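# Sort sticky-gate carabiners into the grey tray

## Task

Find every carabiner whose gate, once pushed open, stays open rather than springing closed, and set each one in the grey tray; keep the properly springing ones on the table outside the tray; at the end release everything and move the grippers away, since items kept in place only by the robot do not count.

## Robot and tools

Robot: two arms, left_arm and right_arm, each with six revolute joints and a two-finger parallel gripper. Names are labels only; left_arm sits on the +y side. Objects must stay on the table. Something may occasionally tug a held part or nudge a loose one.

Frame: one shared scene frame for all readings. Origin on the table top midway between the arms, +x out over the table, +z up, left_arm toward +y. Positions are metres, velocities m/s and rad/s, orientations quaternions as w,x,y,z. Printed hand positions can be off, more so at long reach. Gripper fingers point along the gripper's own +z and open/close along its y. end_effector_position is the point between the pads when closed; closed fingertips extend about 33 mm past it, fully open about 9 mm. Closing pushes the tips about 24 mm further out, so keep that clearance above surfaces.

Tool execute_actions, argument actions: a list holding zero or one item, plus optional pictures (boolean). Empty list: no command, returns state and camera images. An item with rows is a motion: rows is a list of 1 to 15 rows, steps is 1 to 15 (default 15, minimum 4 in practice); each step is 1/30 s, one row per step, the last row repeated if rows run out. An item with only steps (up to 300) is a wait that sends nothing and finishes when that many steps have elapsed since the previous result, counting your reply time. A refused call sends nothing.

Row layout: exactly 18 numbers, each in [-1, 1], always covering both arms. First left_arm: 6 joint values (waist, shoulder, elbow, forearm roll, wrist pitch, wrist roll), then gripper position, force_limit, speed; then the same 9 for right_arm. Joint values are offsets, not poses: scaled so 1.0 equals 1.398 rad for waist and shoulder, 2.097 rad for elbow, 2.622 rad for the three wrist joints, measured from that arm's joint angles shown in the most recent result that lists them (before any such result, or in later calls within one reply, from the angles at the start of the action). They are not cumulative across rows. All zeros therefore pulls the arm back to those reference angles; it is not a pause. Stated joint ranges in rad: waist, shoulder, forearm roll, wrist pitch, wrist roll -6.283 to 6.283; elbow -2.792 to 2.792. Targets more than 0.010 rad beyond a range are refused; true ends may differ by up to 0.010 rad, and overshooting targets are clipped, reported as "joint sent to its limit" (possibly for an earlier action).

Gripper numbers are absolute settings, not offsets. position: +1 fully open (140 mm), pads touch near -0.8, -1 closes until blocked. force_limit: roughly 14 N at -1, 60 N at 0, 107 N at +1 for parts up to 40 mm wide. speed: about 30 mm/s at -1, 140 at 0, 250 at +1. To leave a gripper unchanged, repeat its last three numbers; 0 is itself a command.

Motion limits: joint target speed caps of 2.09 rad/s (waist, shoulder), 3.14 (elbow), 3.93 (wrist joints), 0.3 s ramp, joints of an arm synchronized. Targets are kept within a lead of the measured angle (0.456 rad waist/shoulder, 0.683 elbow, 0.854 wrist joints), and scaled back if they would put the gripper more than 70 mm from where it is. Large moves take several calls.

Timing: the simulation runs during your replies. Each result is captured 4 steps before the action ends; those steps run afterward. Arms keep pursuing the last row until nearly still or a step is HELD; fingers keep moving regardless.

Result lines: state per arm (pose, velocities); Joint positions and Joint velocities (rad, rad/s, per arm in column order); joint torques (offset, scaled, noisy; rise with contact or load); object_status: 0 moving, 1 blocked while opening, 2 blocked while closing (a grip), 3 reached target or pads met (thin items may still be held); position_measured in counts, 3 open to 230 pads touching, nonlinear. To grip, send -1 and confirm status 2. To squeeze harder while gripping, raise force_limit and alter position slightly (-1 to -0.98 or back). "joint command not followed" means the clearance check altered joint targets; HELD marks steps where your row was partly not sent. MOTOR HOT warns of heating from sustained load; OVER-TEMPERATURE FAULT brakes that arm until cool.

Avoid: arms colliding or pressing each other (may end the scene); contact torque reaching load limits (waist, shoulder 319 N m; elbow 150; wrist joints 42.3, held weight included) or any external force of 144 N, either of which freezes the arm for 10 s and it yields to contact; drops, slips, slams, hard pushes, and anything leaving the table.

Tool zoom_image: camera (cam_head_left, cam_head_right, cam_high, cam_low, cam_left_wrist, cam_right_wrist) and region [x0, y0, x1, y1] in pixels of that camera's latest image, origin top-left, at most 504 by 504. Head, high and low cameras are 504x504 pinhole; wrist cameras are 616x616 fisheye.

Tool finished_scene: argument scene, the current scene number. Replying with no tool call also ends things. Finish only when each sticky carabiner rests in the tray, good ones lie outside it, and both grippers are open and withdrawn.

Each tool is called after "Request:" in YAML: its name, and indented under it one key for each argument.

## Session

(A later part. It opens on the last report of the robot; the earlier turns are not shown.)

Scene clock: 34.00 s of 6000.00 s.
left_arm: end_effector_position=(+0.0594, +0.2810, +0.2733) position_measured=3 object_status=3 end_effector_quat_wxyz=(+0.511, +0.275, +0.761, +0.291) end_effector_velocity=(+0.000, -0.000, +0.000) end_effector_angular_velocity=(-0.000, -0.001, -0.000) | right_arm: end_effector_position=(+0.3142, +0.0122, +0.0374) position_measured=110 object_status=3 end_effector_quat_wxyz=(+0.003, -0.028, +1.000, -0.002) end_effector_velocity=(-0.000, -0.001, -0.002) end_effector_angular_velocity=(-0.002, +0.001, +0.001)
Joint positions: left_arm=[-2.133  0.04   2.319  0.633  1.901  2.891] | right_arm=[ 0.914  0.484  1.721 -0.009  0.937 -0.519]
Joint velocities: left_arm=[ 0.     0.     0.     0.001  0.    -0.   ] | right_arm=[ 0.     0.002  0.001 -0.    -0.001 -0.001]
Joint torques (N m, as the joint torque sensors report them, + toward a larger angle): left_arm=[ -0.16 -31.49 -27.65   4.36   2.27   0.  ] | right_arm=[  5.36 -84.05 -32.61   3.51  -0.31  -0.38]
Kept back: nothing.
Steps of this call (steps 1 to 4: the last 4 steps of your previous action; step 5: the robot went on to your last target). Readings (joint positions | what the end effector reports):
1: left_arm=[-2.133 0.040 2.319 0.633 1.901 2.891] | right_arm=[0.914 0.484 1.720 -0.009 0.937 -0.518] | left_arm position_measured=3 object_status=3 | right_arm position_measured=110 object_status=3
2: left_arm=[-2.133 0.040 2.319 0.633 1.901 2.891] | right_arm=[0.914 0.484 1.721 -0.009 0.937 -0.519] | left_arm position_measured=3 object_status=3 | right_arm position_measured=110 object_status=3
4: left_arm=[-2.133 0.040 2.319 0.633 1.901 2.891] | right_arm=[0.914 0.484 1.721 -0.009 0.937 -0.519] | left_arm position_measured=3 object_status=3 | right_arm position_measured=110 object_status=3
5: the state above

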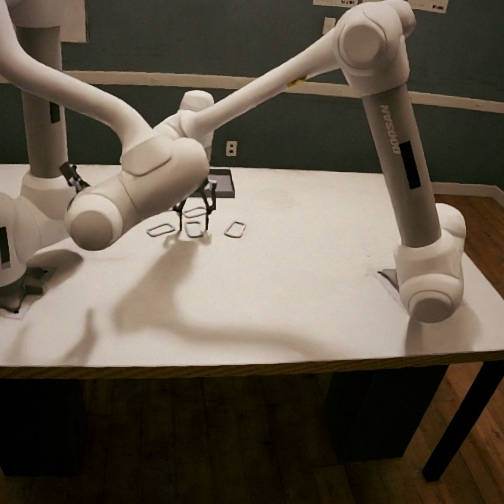

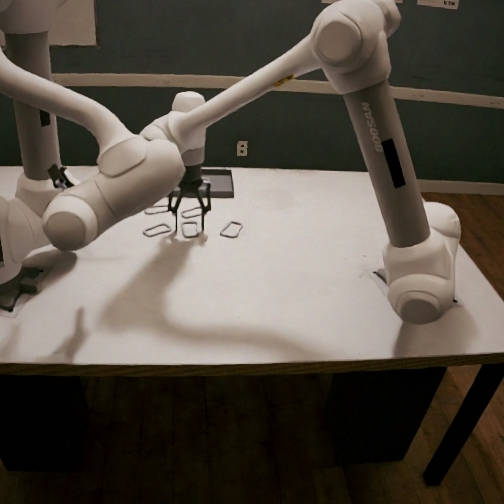

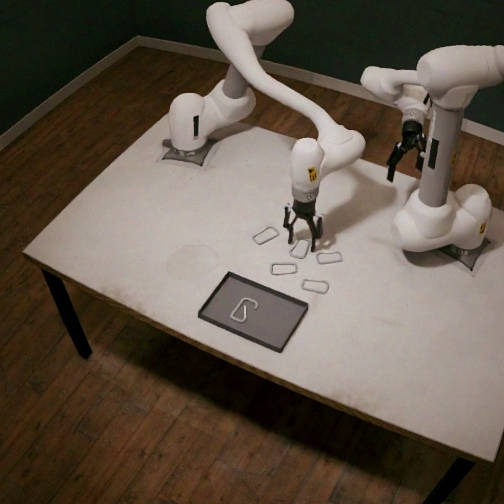

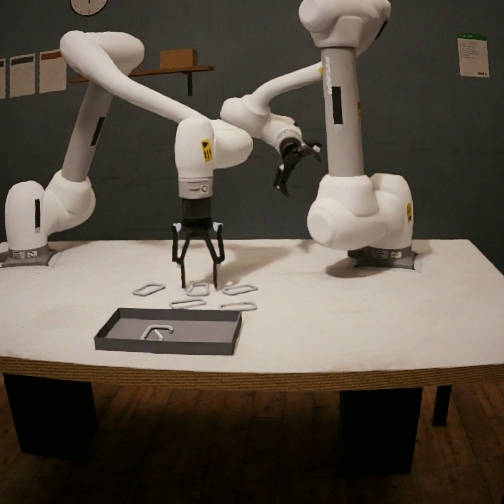

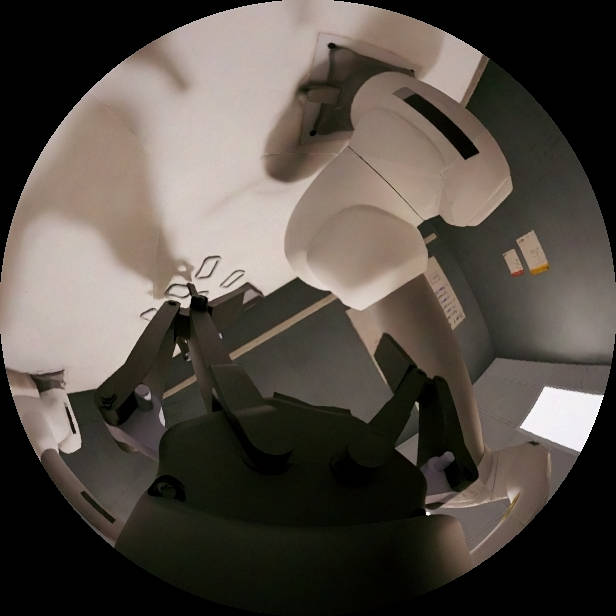

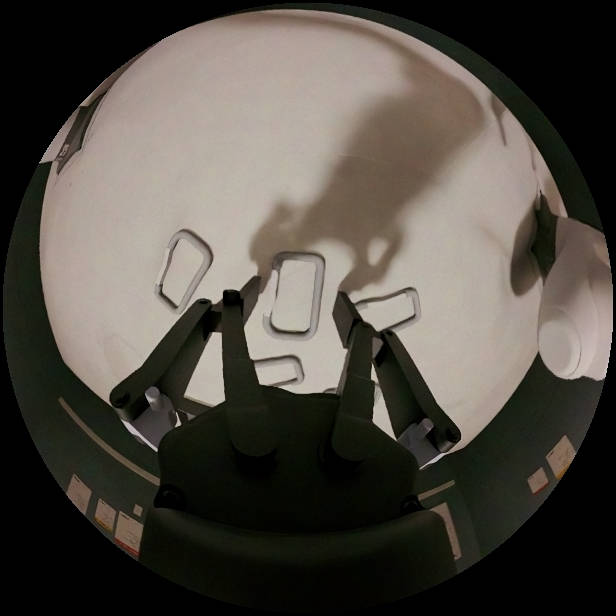

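Request:
execute_actions:
  actions:
    - {"rows":[[0,0,0,0,0,0,1,0,0,-0.0069,0.0036,-0.0037,0,0.0011,-0.0037,0.15,-1,0.5],[0,0,0,0,0,0,1,0,0,-0.0069,0.0036,-0.0037,0,0.0011,-0.0037,0.15,-1,0.5],[0,0,0,0,0,0,1,0,0,-0.0069,0.0036,-0.0037,0,0.0011,-0.0037,0.15,-1,0.5],[0,0,0,0,0,0,1,0,0,-0.0069,0.0036,-0.0037,0,0.0011,-0.0037,0.15,-1,0.5],[0,0,0,0,0,0,1,0,0,-0.0069,0.0036,-0.0037,0,0.0011,-0.0037,-0.4,-1,0]],"steps":15}

Request:
execute_actions:
  actions:
    - {"steps":9}
  pictures: true

Request:
zoom_image:
  camera: "cam_right_wrist"
  region: [200, 200, 400, 380]

Scene clock: 34.73 s of 6000.00 s.
left_arm: end_effector_position=(+0.0594, +0.2810, +0.2733) position_measured=3 object_status=3 end_effector_quat_wxyz=(+0.511, +0.275, +0.761, +0.291) end_effector_velocity=(+0.000, -0.000, +0.000) end_effector_angular_velocity=(-0.002, -0.000, +0.001) | right_arm: end_effector_position=(+0.3221, +0.0125, +0.0372) position_measured=150 object_status=0 end_effector_quat_wxyz=(+0.003, -0.028, +1.000, -0.002) end_effector_velocity=(+0.001, -0.001, -0.000) end_effector_angular_velocity=(-0.000, +0.000, -0.001)
Joint positions: left_arm=[-2.133  0.04   2.319  0.633  1.901  2.891] | right_arm=[ 0.904  0.489  1.713 -0.009  0.94  -0.529]
Joint velocities: left_arm=[ 0.    -0.     0.     0.    -0.    -0.002] | right_arm=[-0.002  0.     0.    -0.    -0.    -0.001]
Joint torques (N m, as the joint torque sensors report them, + toward a larger angle): left_arm=[ -0.17 -31.22 -27.66   4.36   2.28   0.11] | right_arm=[  2.54 -73.99 -27.82   3.63  -0.03  -0.3 ]
Steps of this call (steps 1 to 11: the robot went on to your last target; steps 12 to 22: the first 11 steps of this action). Readings (joint positions | what the end effector reports):
12: left_arm=[-2.133 0.040 2.319 0.633 1.901 2.891] | right_arm=[0.914 0.484 1.721 -0.009 0.937 -0.519] | left_arm position_measured=3 object_status=3 | right_arm position_measured=110 object_status=3
13: left_arm=[-2.133 0.040 2.319 0.633 1.901 2.891] | right_arm=[0.912 0.485 1.720 -0.009 0.937 -0.521] | left_arm position_measured=3 object_status=3 | right_arm position_measured=110 object_status=3
15: left_arm=[-2.133 0.040 2.319 0.633 1.901 2.891] | right_arm=[0.907 0.488 1.716 -0.009 0.939 -0.526] | left_arm position_measured=3 object_status=3 | right_arm position_measured=110 object_status=3
19: left_arm=[-2.133 0.040 2.319 0.633 1.901 2.891] | right_arm=[0.905 0.489 1.714 -0.009 0.940 -0.528] | left_arm position_measured=3 object_status=3 | right_arm position_measured=128 object_status=0
22: the state above

Scene clock: 35.03 s of 6000.00 s.
left_arm: end_effector_position=(+0.0594, +0.2810, +0.2733) position_measured=3 object_status=3 end_effector_quat_wxyz=(+0.511, +0.275, +0.761, +0.291) end_effector_velocity=(+0.000, -0.000, -0.000) end_effector_angular_velocity=(+0.001, -0.000, +0.001) | right_arm: end_effector_position=(+0.3223, +0.0124, +0.0372) position_measured=150 object_status=2 end_effector_quat_wxyz=(+0.003, -0.028, +1.000, -0.002) end_effector_velocity=(-0.000, +0.000, +0.001) end_effector_angular_velocity=(+0.001, -0.000, +0.001)
Joint positions: left_arm=[-2.133  0.04   2.319  0.633  1.901  2.891] | right_arm=[ 0.904  0.489  1.713 -0.009  0.94  -0.529]
Joint velocities: left_arm=[ 0.001  0.    -0.    -0.    -0.     0.001] | right_arm=[ 0.    -0.001 -0.     0.     0.    -0.001]
Joint torques (N m, as the joint torque sensors report them, + toward a larger angle): left_arm=[ -0.09 -31.3  -27.72   4.32   2.31   0.11] | right_arm=[  1.99 -77.65 -27.6    2.92  -0.02  -0.07]
Kept back: nothing.
Steps of this call (steps 1 to 4: the last 4 steps of your previous action; steps 5 to 9: the robot went on to your last target). Readings (joint positions | what the end effector reports):
1: left_arm=[-2.133 0.040 2.319 0.633 1.901 2.891] | right_arm=[0.904 0.489 1.713 -0.009 0.940 -0.529] | left_arm position_measured=3 object_status=3 | right_arm position_measured=150 object_status=0
2: left_arm=[-2.133 0.040 2.319 0.633 1.901 2.891] | right_arm=[0.904 0.489 1.713 -0.009 0.940 -0.529] | left_arm position_measured=3 object_status=3 | right_arm position_measured=150 object_status=0
4: left_arm=[-2.133 0.040 2.319 0.633 1.901 2.891] | right_arm=[0.904 0.489 1.713 -0.009 0.940 -0.529] | left_arm position_measured=3 object_status=3 | right_arm position_measured=150 object_status=0
8: left_arm=[-2.133 0.040 2.319 0.633 1.901 2.891] | right_arm=[0.904 0.489 1.713 -0.009 0.940 -0.529] | left_arm position_measured=3 object_status=3 | right_arm position_measured=150 object_status=2
9: the state above

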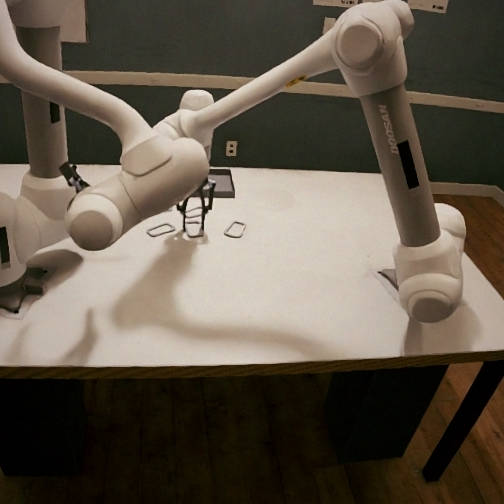

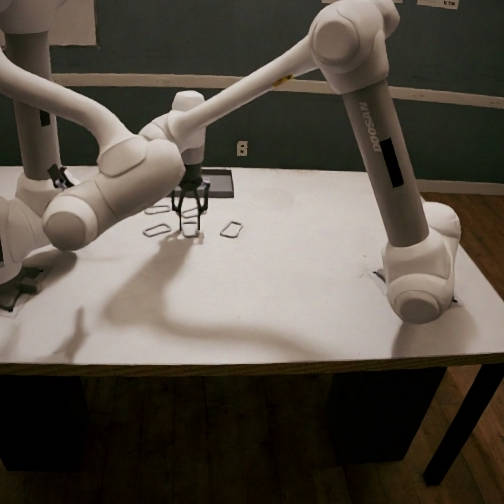

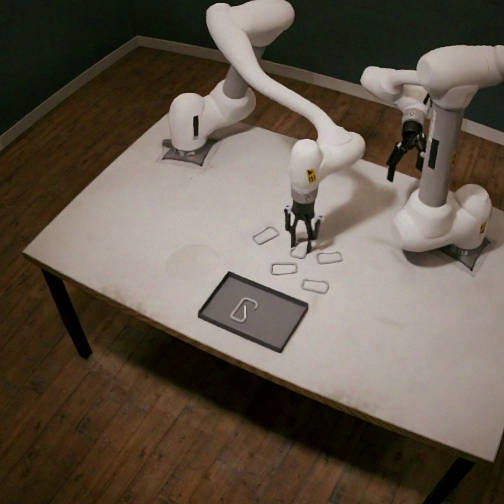

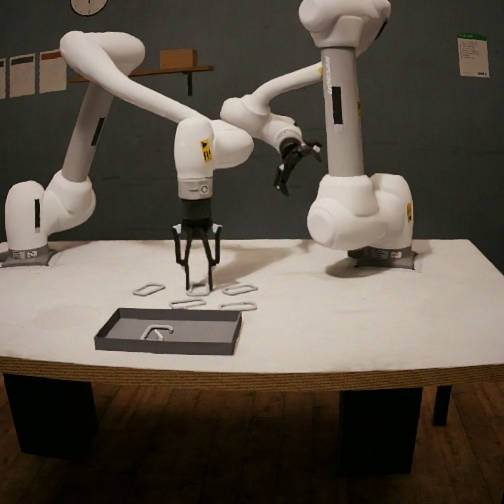

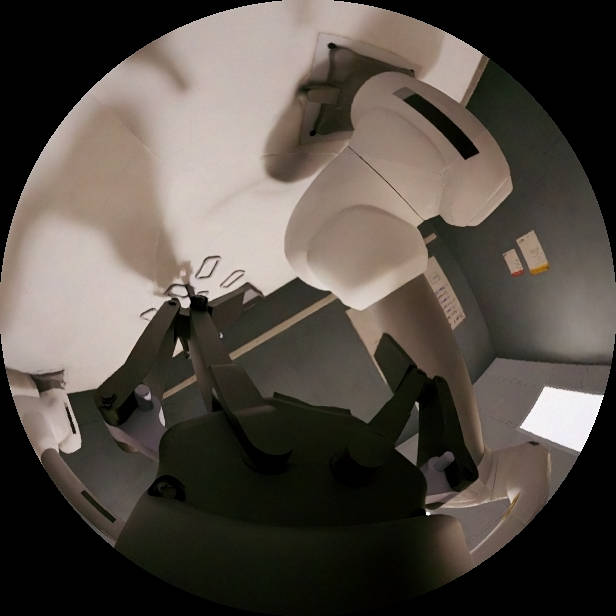

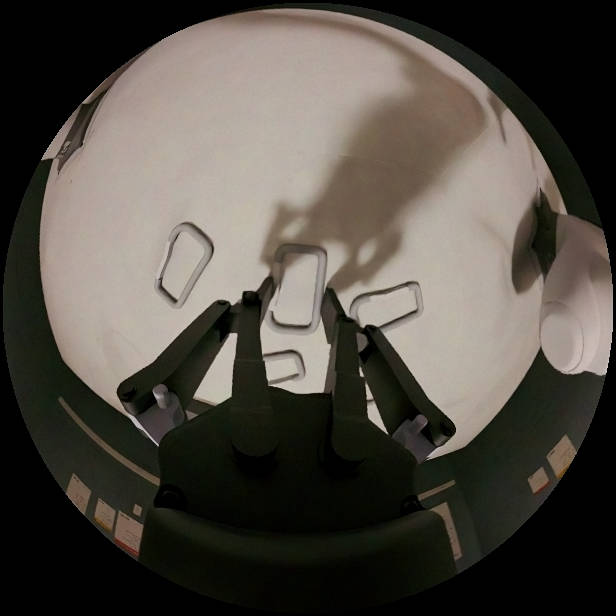

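Region (200, 200, 400, 380) of cam_right_wrist's 616x616 image, scaled by 2.520, with more detail than that image has; it fills the top 454 rows of this view, and the rest is white.

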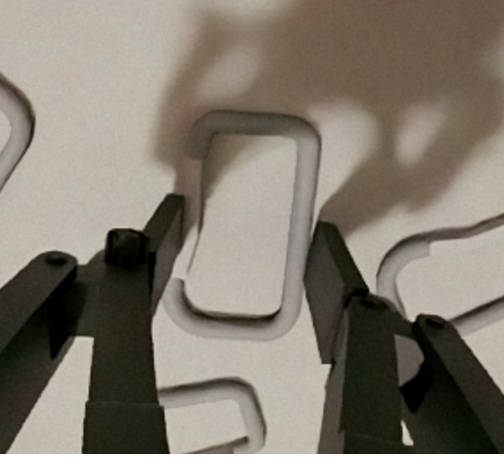

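Request:
execute_actions:
  actions:
    - {"rows":[[0,0,0,0,0,0,1,0,0,0,-0.0013,-0.0006,0,0.0012,0,-0.42,-0.8,0]],"steps":15}
  pictures: true

Request:
zoom_image:
  camera: "cam_right_wrist"
  region: [200, 200, 400, 380]

Scene clock: 35.60 s of 6000.00 s.
left_arm: end_effector_position=(+0.0594, +0.2810, +0.2733) position_measured=3 object_status=3 end_effector_quat_wxyz=(+0.511, +0.275, +0.761, +0.291) end_effector_velocity=(+0.000, +0.000, +0.000) end_effector_angular_velocity=(-0.001, +0.001, +0.000) | right_arm: end_effector_position=(+0.3223, +0.0124, +0.0390) position_measured=156 object_status=2 end_effector_quat_wxyz=(+0.003, -0.028, +1.000, -0.002) end_effector_velocity=(+0.000, +0.001, +0.002) end_effector_angular_velocity=(+0.003, -0.002, +0.001)
Joint positions: left_arm=[-2.133  0.04   2.319  0.633  1.901  2.891] | right_arm=[ 0.904  0.488  1.712 -0.009  0.943 -0.529]
Joint velocities: left_arm=[ 0.    -0.001 -0.    -0.    -0.     0.   ] | right_arm=[-0.    -0.002 -0.001 -0.     0.    -0.001]
Joint torques (N m, as the joint torque sensors report them, + toward a larger angle): left_arm=[  0.49 -31.3  -27.86   4.37   2.17   0.03] | right_arm=[  3.68 -84.61 -32.02   3.56  -0.11  -0.31]
Steps of this call (steps 1 to 6: the robot went on to your last target; steps 7 to 17: the first 11 steps of this action). Readings (joint positions | what the end effector reports):
7: left_arm=[-2.133 0.040 2.319 0.633 1.901 2.891] | right_arm=[0.904 0.489 1.713 -0.009 0.940 -0.529] | left_arm position_measured=3 object_status=3 | right_arm position_measured=150 object_status=0
8: left_arm=[-2.133 0.040 2.319 0.633 1.901 2.891] | right_arm=[0.904 0.489 1.713 -0.009 0.941 -0.529] | left_arm position_measured=3 object_status=3 | right_arm position_measured=153 object_status=0
10: left_arm=[-2.133 0.040 2.319 0.633 1.901 2.891] | right_arm=[0.904 0.488 1.713 -0.009 0.942 -0.529] | left_arm position_measured=3 object_status=3 | right_arm position_measured=155 object_status=0
14: left_arm=[-2.133 0.040 2.319 0.633 1.901 2.891] | right_arm=[0.904 0.488 1.712 -0.009 0.943 -0.529] | left_arm position_measured=3 object_status=3 | right_arm position_measured=156 object_status=0
17: the state above

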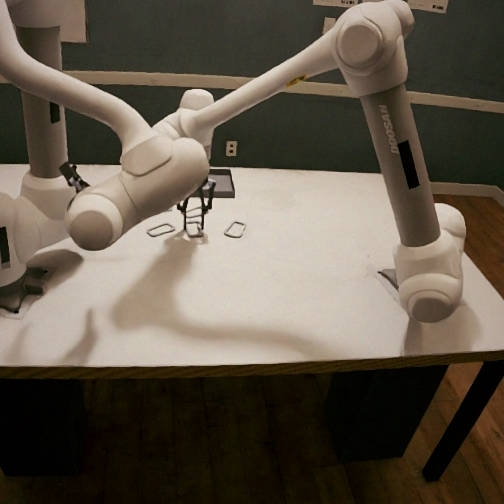

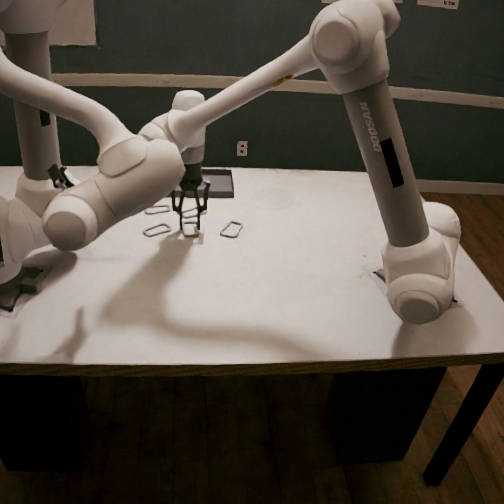

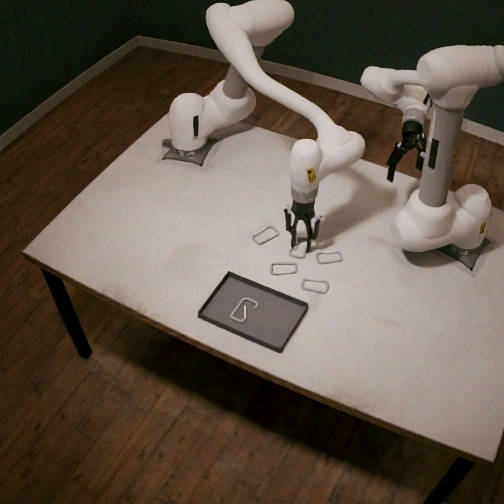

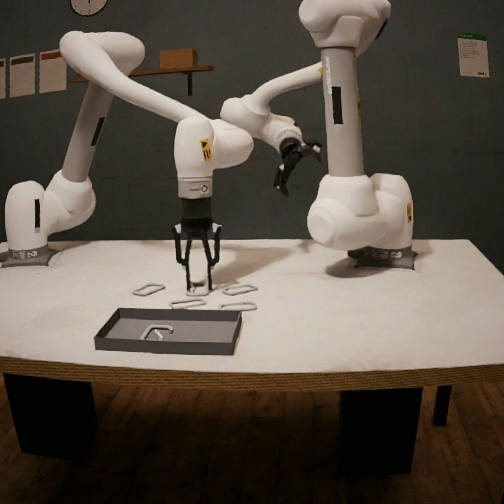

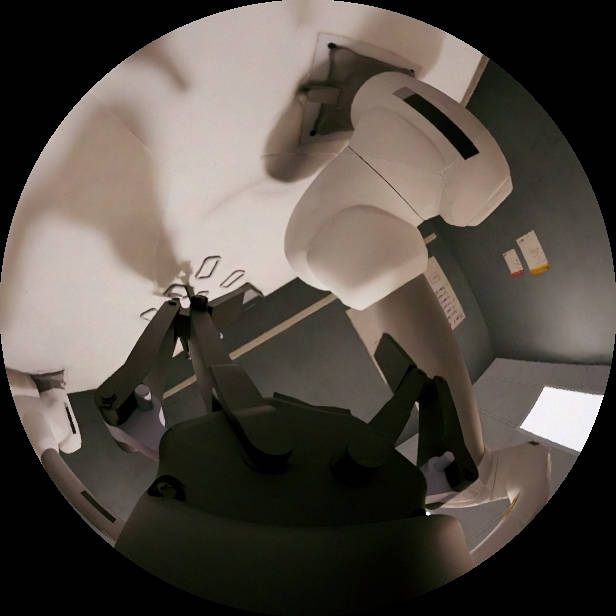

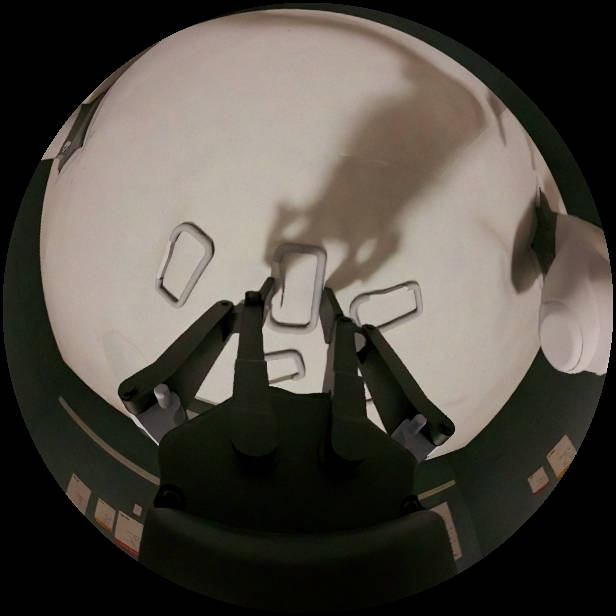

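Region (200, 200, 400, 380) of cam_right_wrist's 616x616 image, scaled by 2.520, with more detail than that image has; it fills the top 454 rows of this view, and the rest is white.

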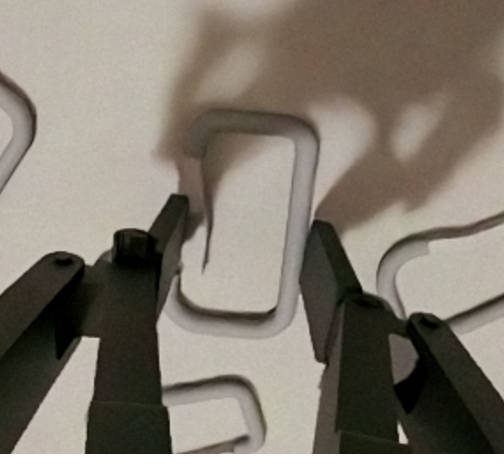

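Request:
execute_actions:
  actions:
    - {"rows":[[0,0,0,0,0,0,1,0,0,0,0,0,0,0,0,-0.05,-0.8,0.5],[0,0,0,0,0,0,1,0,0,0,0,0,0,0,0,-0.05,-0.8,0.5],[0,0,0,0,0,0,1,0,0,0,0,0,0,0,0,-0.05,-0.8,0.5],[0,0,0,0,0,0,1,0,0,0.0104,-0.0054,0.0056,0,-0.0017,0.0056,-0.05,-0.8,0.5],[0,0,0,0,0,0,1,0,0,0.0104,-0.0054,0.0056,0,-0.0017,0.0056,-0.05,-0.8,0.5],[0,0,0,0,0,0,1,0,0,0.0104,-0.0054,0.0056,0,-0.0017,0.0056,-0.05,-0.8,0.5],[0,0,0,0,0,0,1,0,0,0.0104,-0.0054,0.0056,0,-0.0017,0.0056,-0.05,-0.8,0.5],[0,0,0,0,0,0,1,0,0,0.0104,-0.0054,0.0056,0,-0.0017,0.0056,-0.05,-0.8,0.5],[0,0,0,0,0,0,1,0,0,0.0104,-0.0054,0.0056,0,-0.0017,0.0056,-0.05,-0.8,0.5],[0,0,0,0,0,0,1,0,0,0.0104,-0.0054,0.0056,0,-0.0017,0.0056,-0.45,-0.8,0]],"steps":15}

Request:
execute_actions:
  actions:
    - {"steps":12}
  pictures: true

Request:
zoom_image:
  camera: "cam_right_wrist"
  region: [200, 200, 400, 380]

Scene clock: 36.23 s of 6000.00 s.
left_arm: end_effector_position=(+0.0594, +0.2810, +0.2733) position_measured=3 object_status=3 end_effector_quat_wxyz=(+0.511, +0.275, +0.761, +0.291) end_effector_velocity=(+0.000, +0.000, -0.000) end_effector_angular_velocity=(+0.001, +0.000, +0.000) | right_arm: end_effector_position=(+0.3107, +0.0120, +0.0393) position_measured=138 object_status=0 end_effector_quat_wxyz=(+0.003, -0.028, +1.000, -0.002) end_effector_velocity=(-0.008, -0.000, +0.001) end_effector_angular_velocity=(+0.001, -0.000, -0.000)
Joint positions: left_arm=[-2.133  0.04   2.319  0.633  1.901  2.891] | right_arm=[ 0.918  0.48   1.723 -0.009  0.939 -0.515]
Joint velocities: left_arm=[ 0.001  0.     0.    -0.    -0.     0.001] | right_arm=[ 0.009 -0.006  0.008  0.001 -0.004  0.009]
Joint torques (N m, as the joint torque sensors report them, + toward a larger angle): left_arm=[ -0.09 -31.72 -27.77   4.38   2.28   0.04] | right_arm=[  0.9  -81.25 -33.28   3.98   0.27  -0.49]
Steps of this call (steps 1 to 4: the last 4 steps of your previous action; steps 5 to 8: the robot went on to your last target; steps 9 to 19: the first 11 steps of this action). Readings (joint positions | what the end effector reports):
9: left_arm=[-2.133 0.040 2.319 0.633 1.901 2.891] | right_arm=[0.904 0.487 1.712 -0.009 0.943 -0.529] | left_arm position_measured=3 object_status=3 | right_arm position_measured=156 object_status=0
10: left_arm=[-2.133 0.040 2.319 0.633 1.901 2.891] | right_arm=[0.904 0.487 1.712 -0.009 0.943 -0.529] | left_arm position_measured=3 object_status=3 | right_arm position_measured=156 object_status=0
12: left_arm=[-2.133 0.040 2.319 0.633 1.901 2.891] | right_arm=[0.904 0.487 1.712 -0.009 0.943 -0.529] | left_arm position_measured=3 object_status=3 | right_arm position_measured=135 object_status=0
16: left_arm=[-2.133 0.040 2.319 0.633 1.901 2.891] | right_arm=[0.916 0.481 1.722 -0.009 0.939 -0.517] | left_arm position_measured=3 object_status=3 | right_arm position_measured=135 object_status=0
19: the state above

Scene clock: 36.63 s of 6000.00 s.
left_arm: end_effector_position=(+0.0594, +0.2810, +0.2733) position_measured=3 object_status=3 end_effector_quat_wxyz=(+0.511, +0.275, +0.761, +0.291) end_effector_velocity=(+0.001, +0.000, +0.000) end_effector_angular_velocity=(-0.000, +0.000, +0.002) | right_arm: end_effector_position=(+0.3101, +0.0120, +0.0393) position_measured=155 object_status=2 end_effector_quat_wxyz=(+0.003, -0.028, +1.000, -0.002) end_effector_velocity=(-0.000, -0.000, -0.001) end_effector_angular_velocity=(-0.001, +0.001, +0.000)
Joint positions: left_arm=[-2.133  0.04   2.319  0.633  1.901  2.891] | right_arm=[ 0.919  0.48   1.724 -0.009  0.938 -0.514]
Joint velocities: left_arm=[ 0.002 -0.001  0.     0.     0.     0.   ] | right_arm=[ 0.     0.001  0.    -0.     0.    -0.   ]
Joint torques (N m, as the joint torque sensors report them, + toward a larger angle): left_arm=[ -0.74 -30.93 -27.68   4.29   2.23  -0.09] | right_arm=[  6.1  -69.04 -20.99   4.6    0.81  -0.49]
Kept back: nothing.
Steps of this call (steps 1 to 4: the last 4 steps of your previous action; steps 5 to 12: the robot went on to your last target). Readings (joint positions | what the end effector reports):
1: left_arm=[-2.133 0.040 2.319 0.633 1.901 2.891] | right_arm=[0.918 0.480 1.723 -0.009 0.939 -0.515] | left_arm position_measured=3 object_status=3 | right_arm position_measured=146 object_status=0
2: left_arm=[-2.133 0.040 2.319 0.633 1.901 2.891] | right_arm=[0.918 0.480 1.723 -0.009 0.939 -0.514] | left_arm position_measured=3 object_status=3 | right_arm position_measured=153 object_status=0
4: left_arm=[-2.133 0.040 2.319 0.633 1.901 2.891] | right_arm=[0.918 0.480 1.724 -0.009 0.938 -0.514] | left_arm position_measured=3 object_status=3 | right_arm position_measured=155 object_status=0
8: left_arm=[-2.133 0.040 2.319 0.633 1.901 2.891] | right_arm=[0.918 0.480 1.724 -0.009 0.938 -0.514] | left_arm position_measured=3 object_status=3 | right_arm position_measured=155 object_status=0
12: the state above

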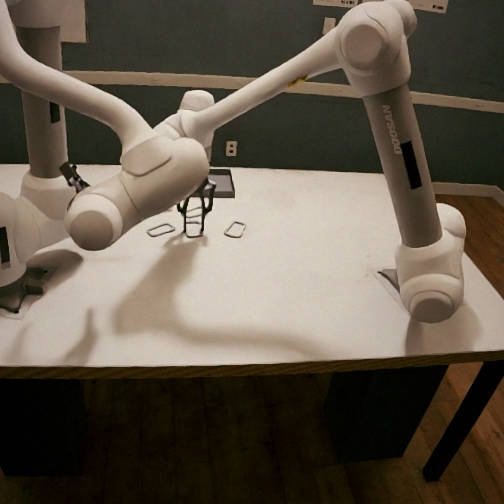

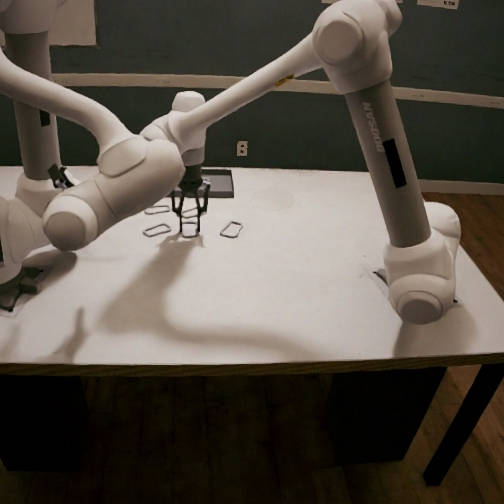

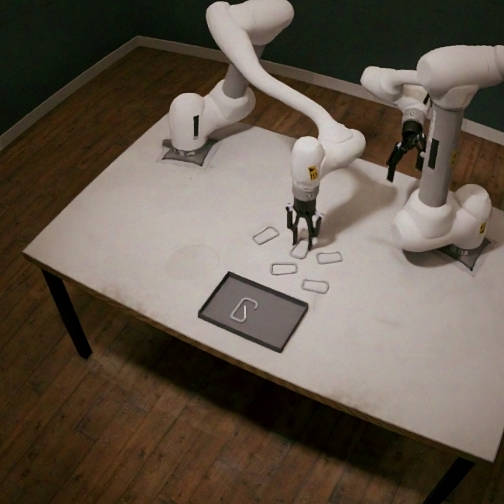

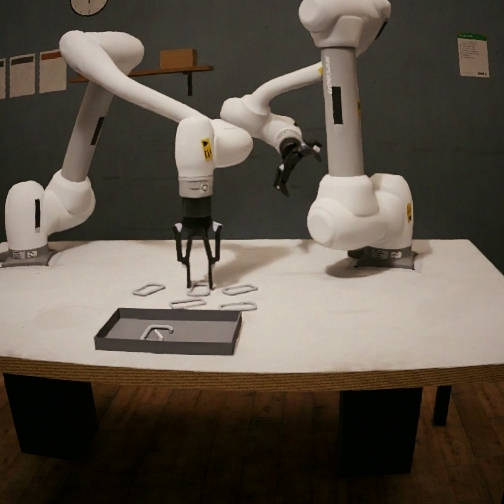

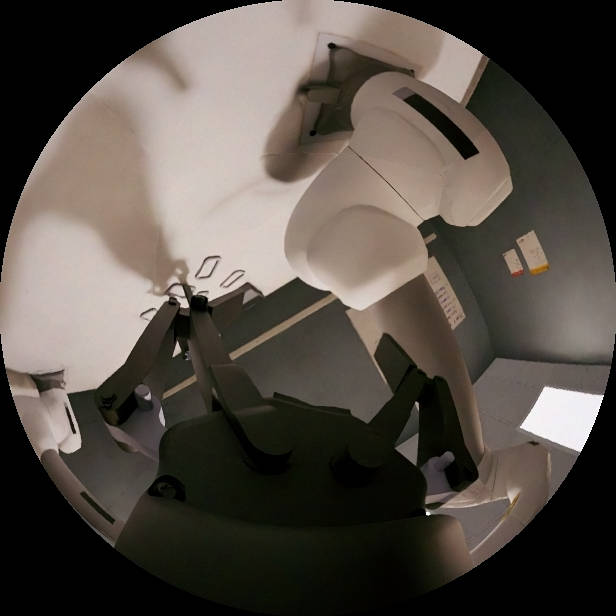

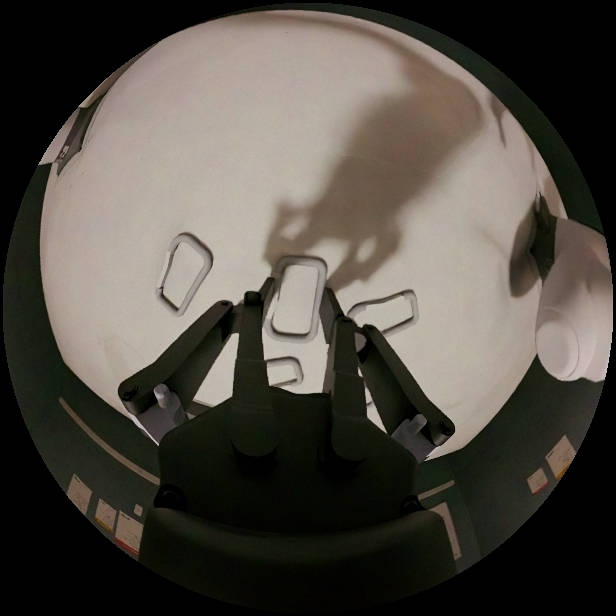

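Region (200, 200, 400, 380) of cam_right_wrist's 616x616 image, scaled by 2.520, with more detail than that image has; it fills the top 454 rows of this view, and the rest is white.

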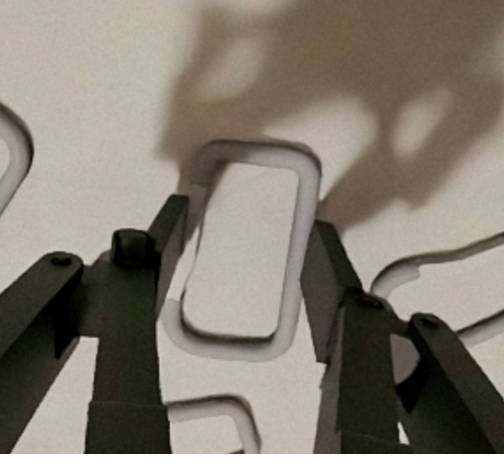

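Request:
execute_actions:
  actions: []

Scene clock: 37.17 s of 6000.00 s.
left_arm: end_effector_position=(+0.0594, +0.2810, +0.2733) position_measured=3 object_status=3 end_effector_quat_wxyz=(+0.511, +0.275, +0.761, +0.291) end_effector_velocity=(+0.000, -0.000, +0.000) end_effector_angular_velocity=(+0.001, -0.000, -0.000) | right_arm: end_effector_position=(+0.3101, +0.0120, +0.0393) position_measured=155 object_status=2 end_effector_quat_wxyz=(+0.003, -0.028, +1.000, -0.002) end_effector_velocity=(+0.000, -0.000, -0.002) end_effector_angular_velocity=(-0.002, +0.001, +0.002)
Joint positions: left_arm=[-2.133  0.04   2.319  0.633  1.901  2.891] | right_arm=[ 0.919  0.48   1.724 -0.009  0.938 -0.514]
Joint velocities: left_arm=[ 0.001 -0.     0.     0.001  0.     0.002] | right_arm=[-0.     0.002 -0.    -0.     0.    -0.002]
Joint torques (N m, as the joint torque sensors report them, + toward a larger angle): left_arm=[ -0.2  -31.24 -27.84   4.38   2.28  -0.07] | right_arm=[  7.22 -68.05 -21.71   4.87   0.9   -0.52]
Kept back: nothing.
Steps of this call (steps 1 to 15: the robot went on to your last target; step 16: nothing new was sent). Readings (joint positions | what the end effector reports):
1: left_arm=[-2.133 0.040 2.319 0.633 1.901 2.891] | right_arm=[0.919 0.480 1.724 -0.009 0.938 -0.514] | left_arm position_measured=3 object_status=3 | right_arm position_measured=155 object_status=2
2: left_arm=[-2.133 0.040 2.319 0.633 1.901 2.891] | right_arm=[0.919 0.480 1.724 -0.009 0.938 -0.514] | left_arm position_measured=3 object_status=3 | right_arm position_measured=155 object_status=2
4: left_arm=[-2.133 0.040 2.319 0.633 1.901 2.891] | right_arm=[0.919 0.480 1.724 -0.009 0.938 -0.514] | left_arm position_measured=3 object_status=3 | right_arm position_measured=155 object_status=2
8: left_arm=[-2.133 0.040 2.319 0.633 1.901 2.891] | right_arm=[0.919 0.480 1.724 -0.009 0.938 -0.514] | left_arm position_measured=3 object_status=3 | right_arm position_measured=155 object_status=2
16: the state above
All arms were judged still, so your last target was given up. Only a new action makes them travel on or press farther. Fingers that are still opening or closing keep moving.

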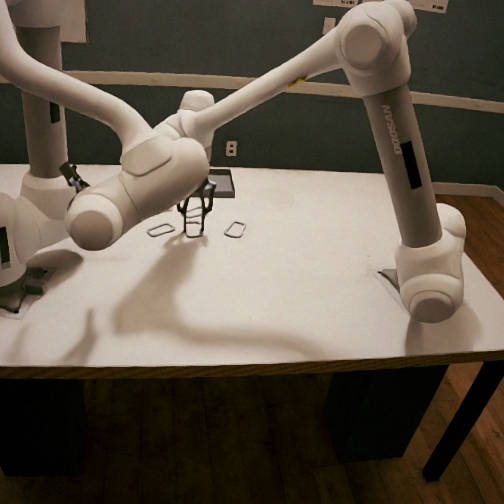

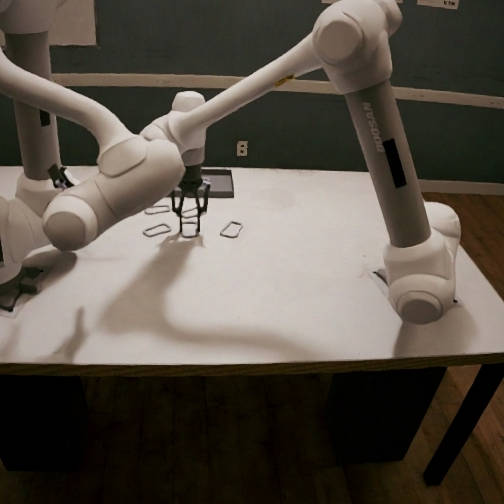

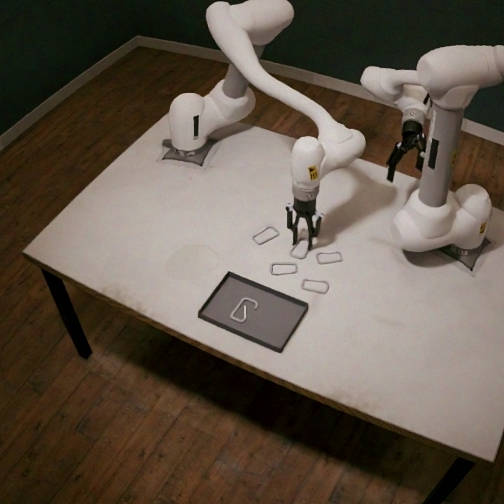

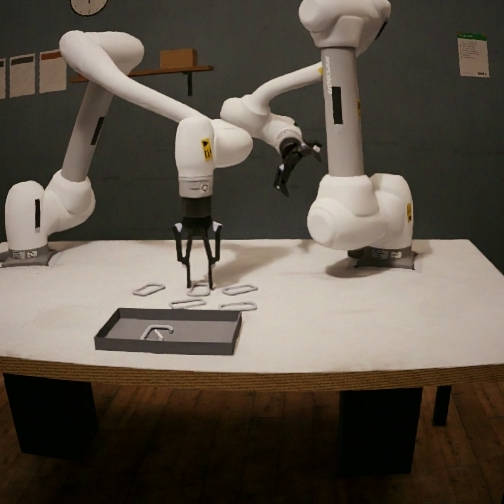

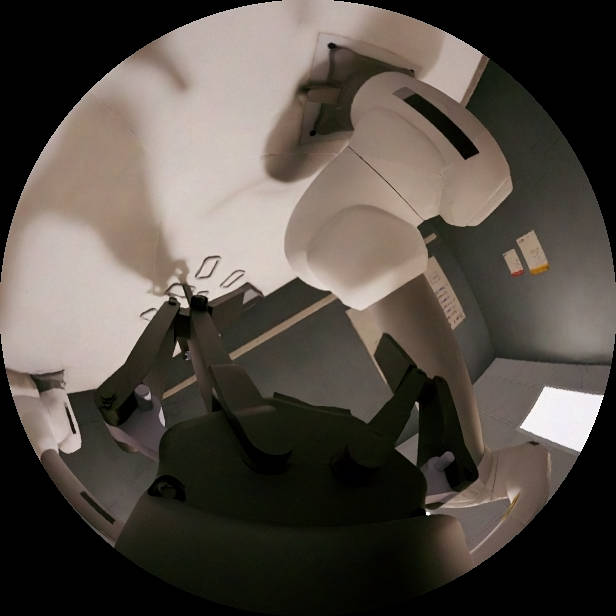

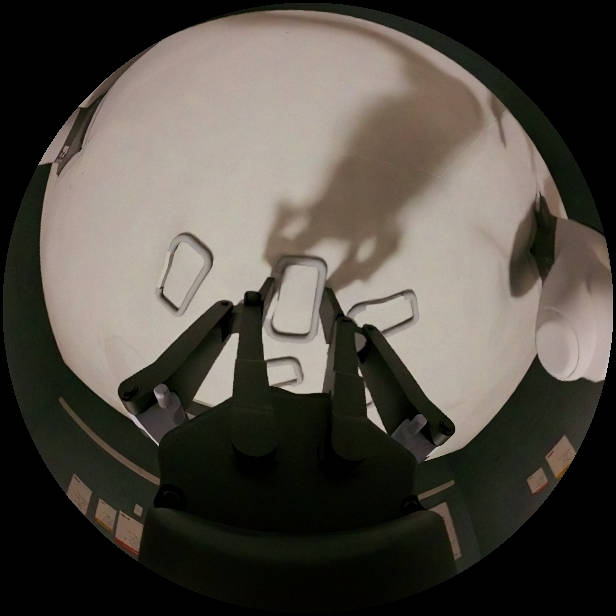

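Request:
zoom_image:
  camera: "cam_right_wrist"
  region: [220,220,400,380]

Region (220, 220, 400, 380) of cam_right_wrist's 616x616 image, scaled by 2.800, with more detail than that image has.

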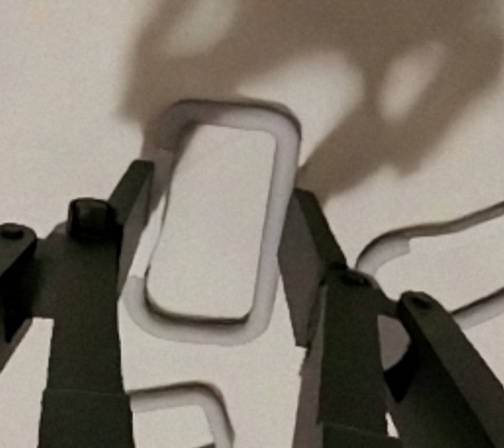

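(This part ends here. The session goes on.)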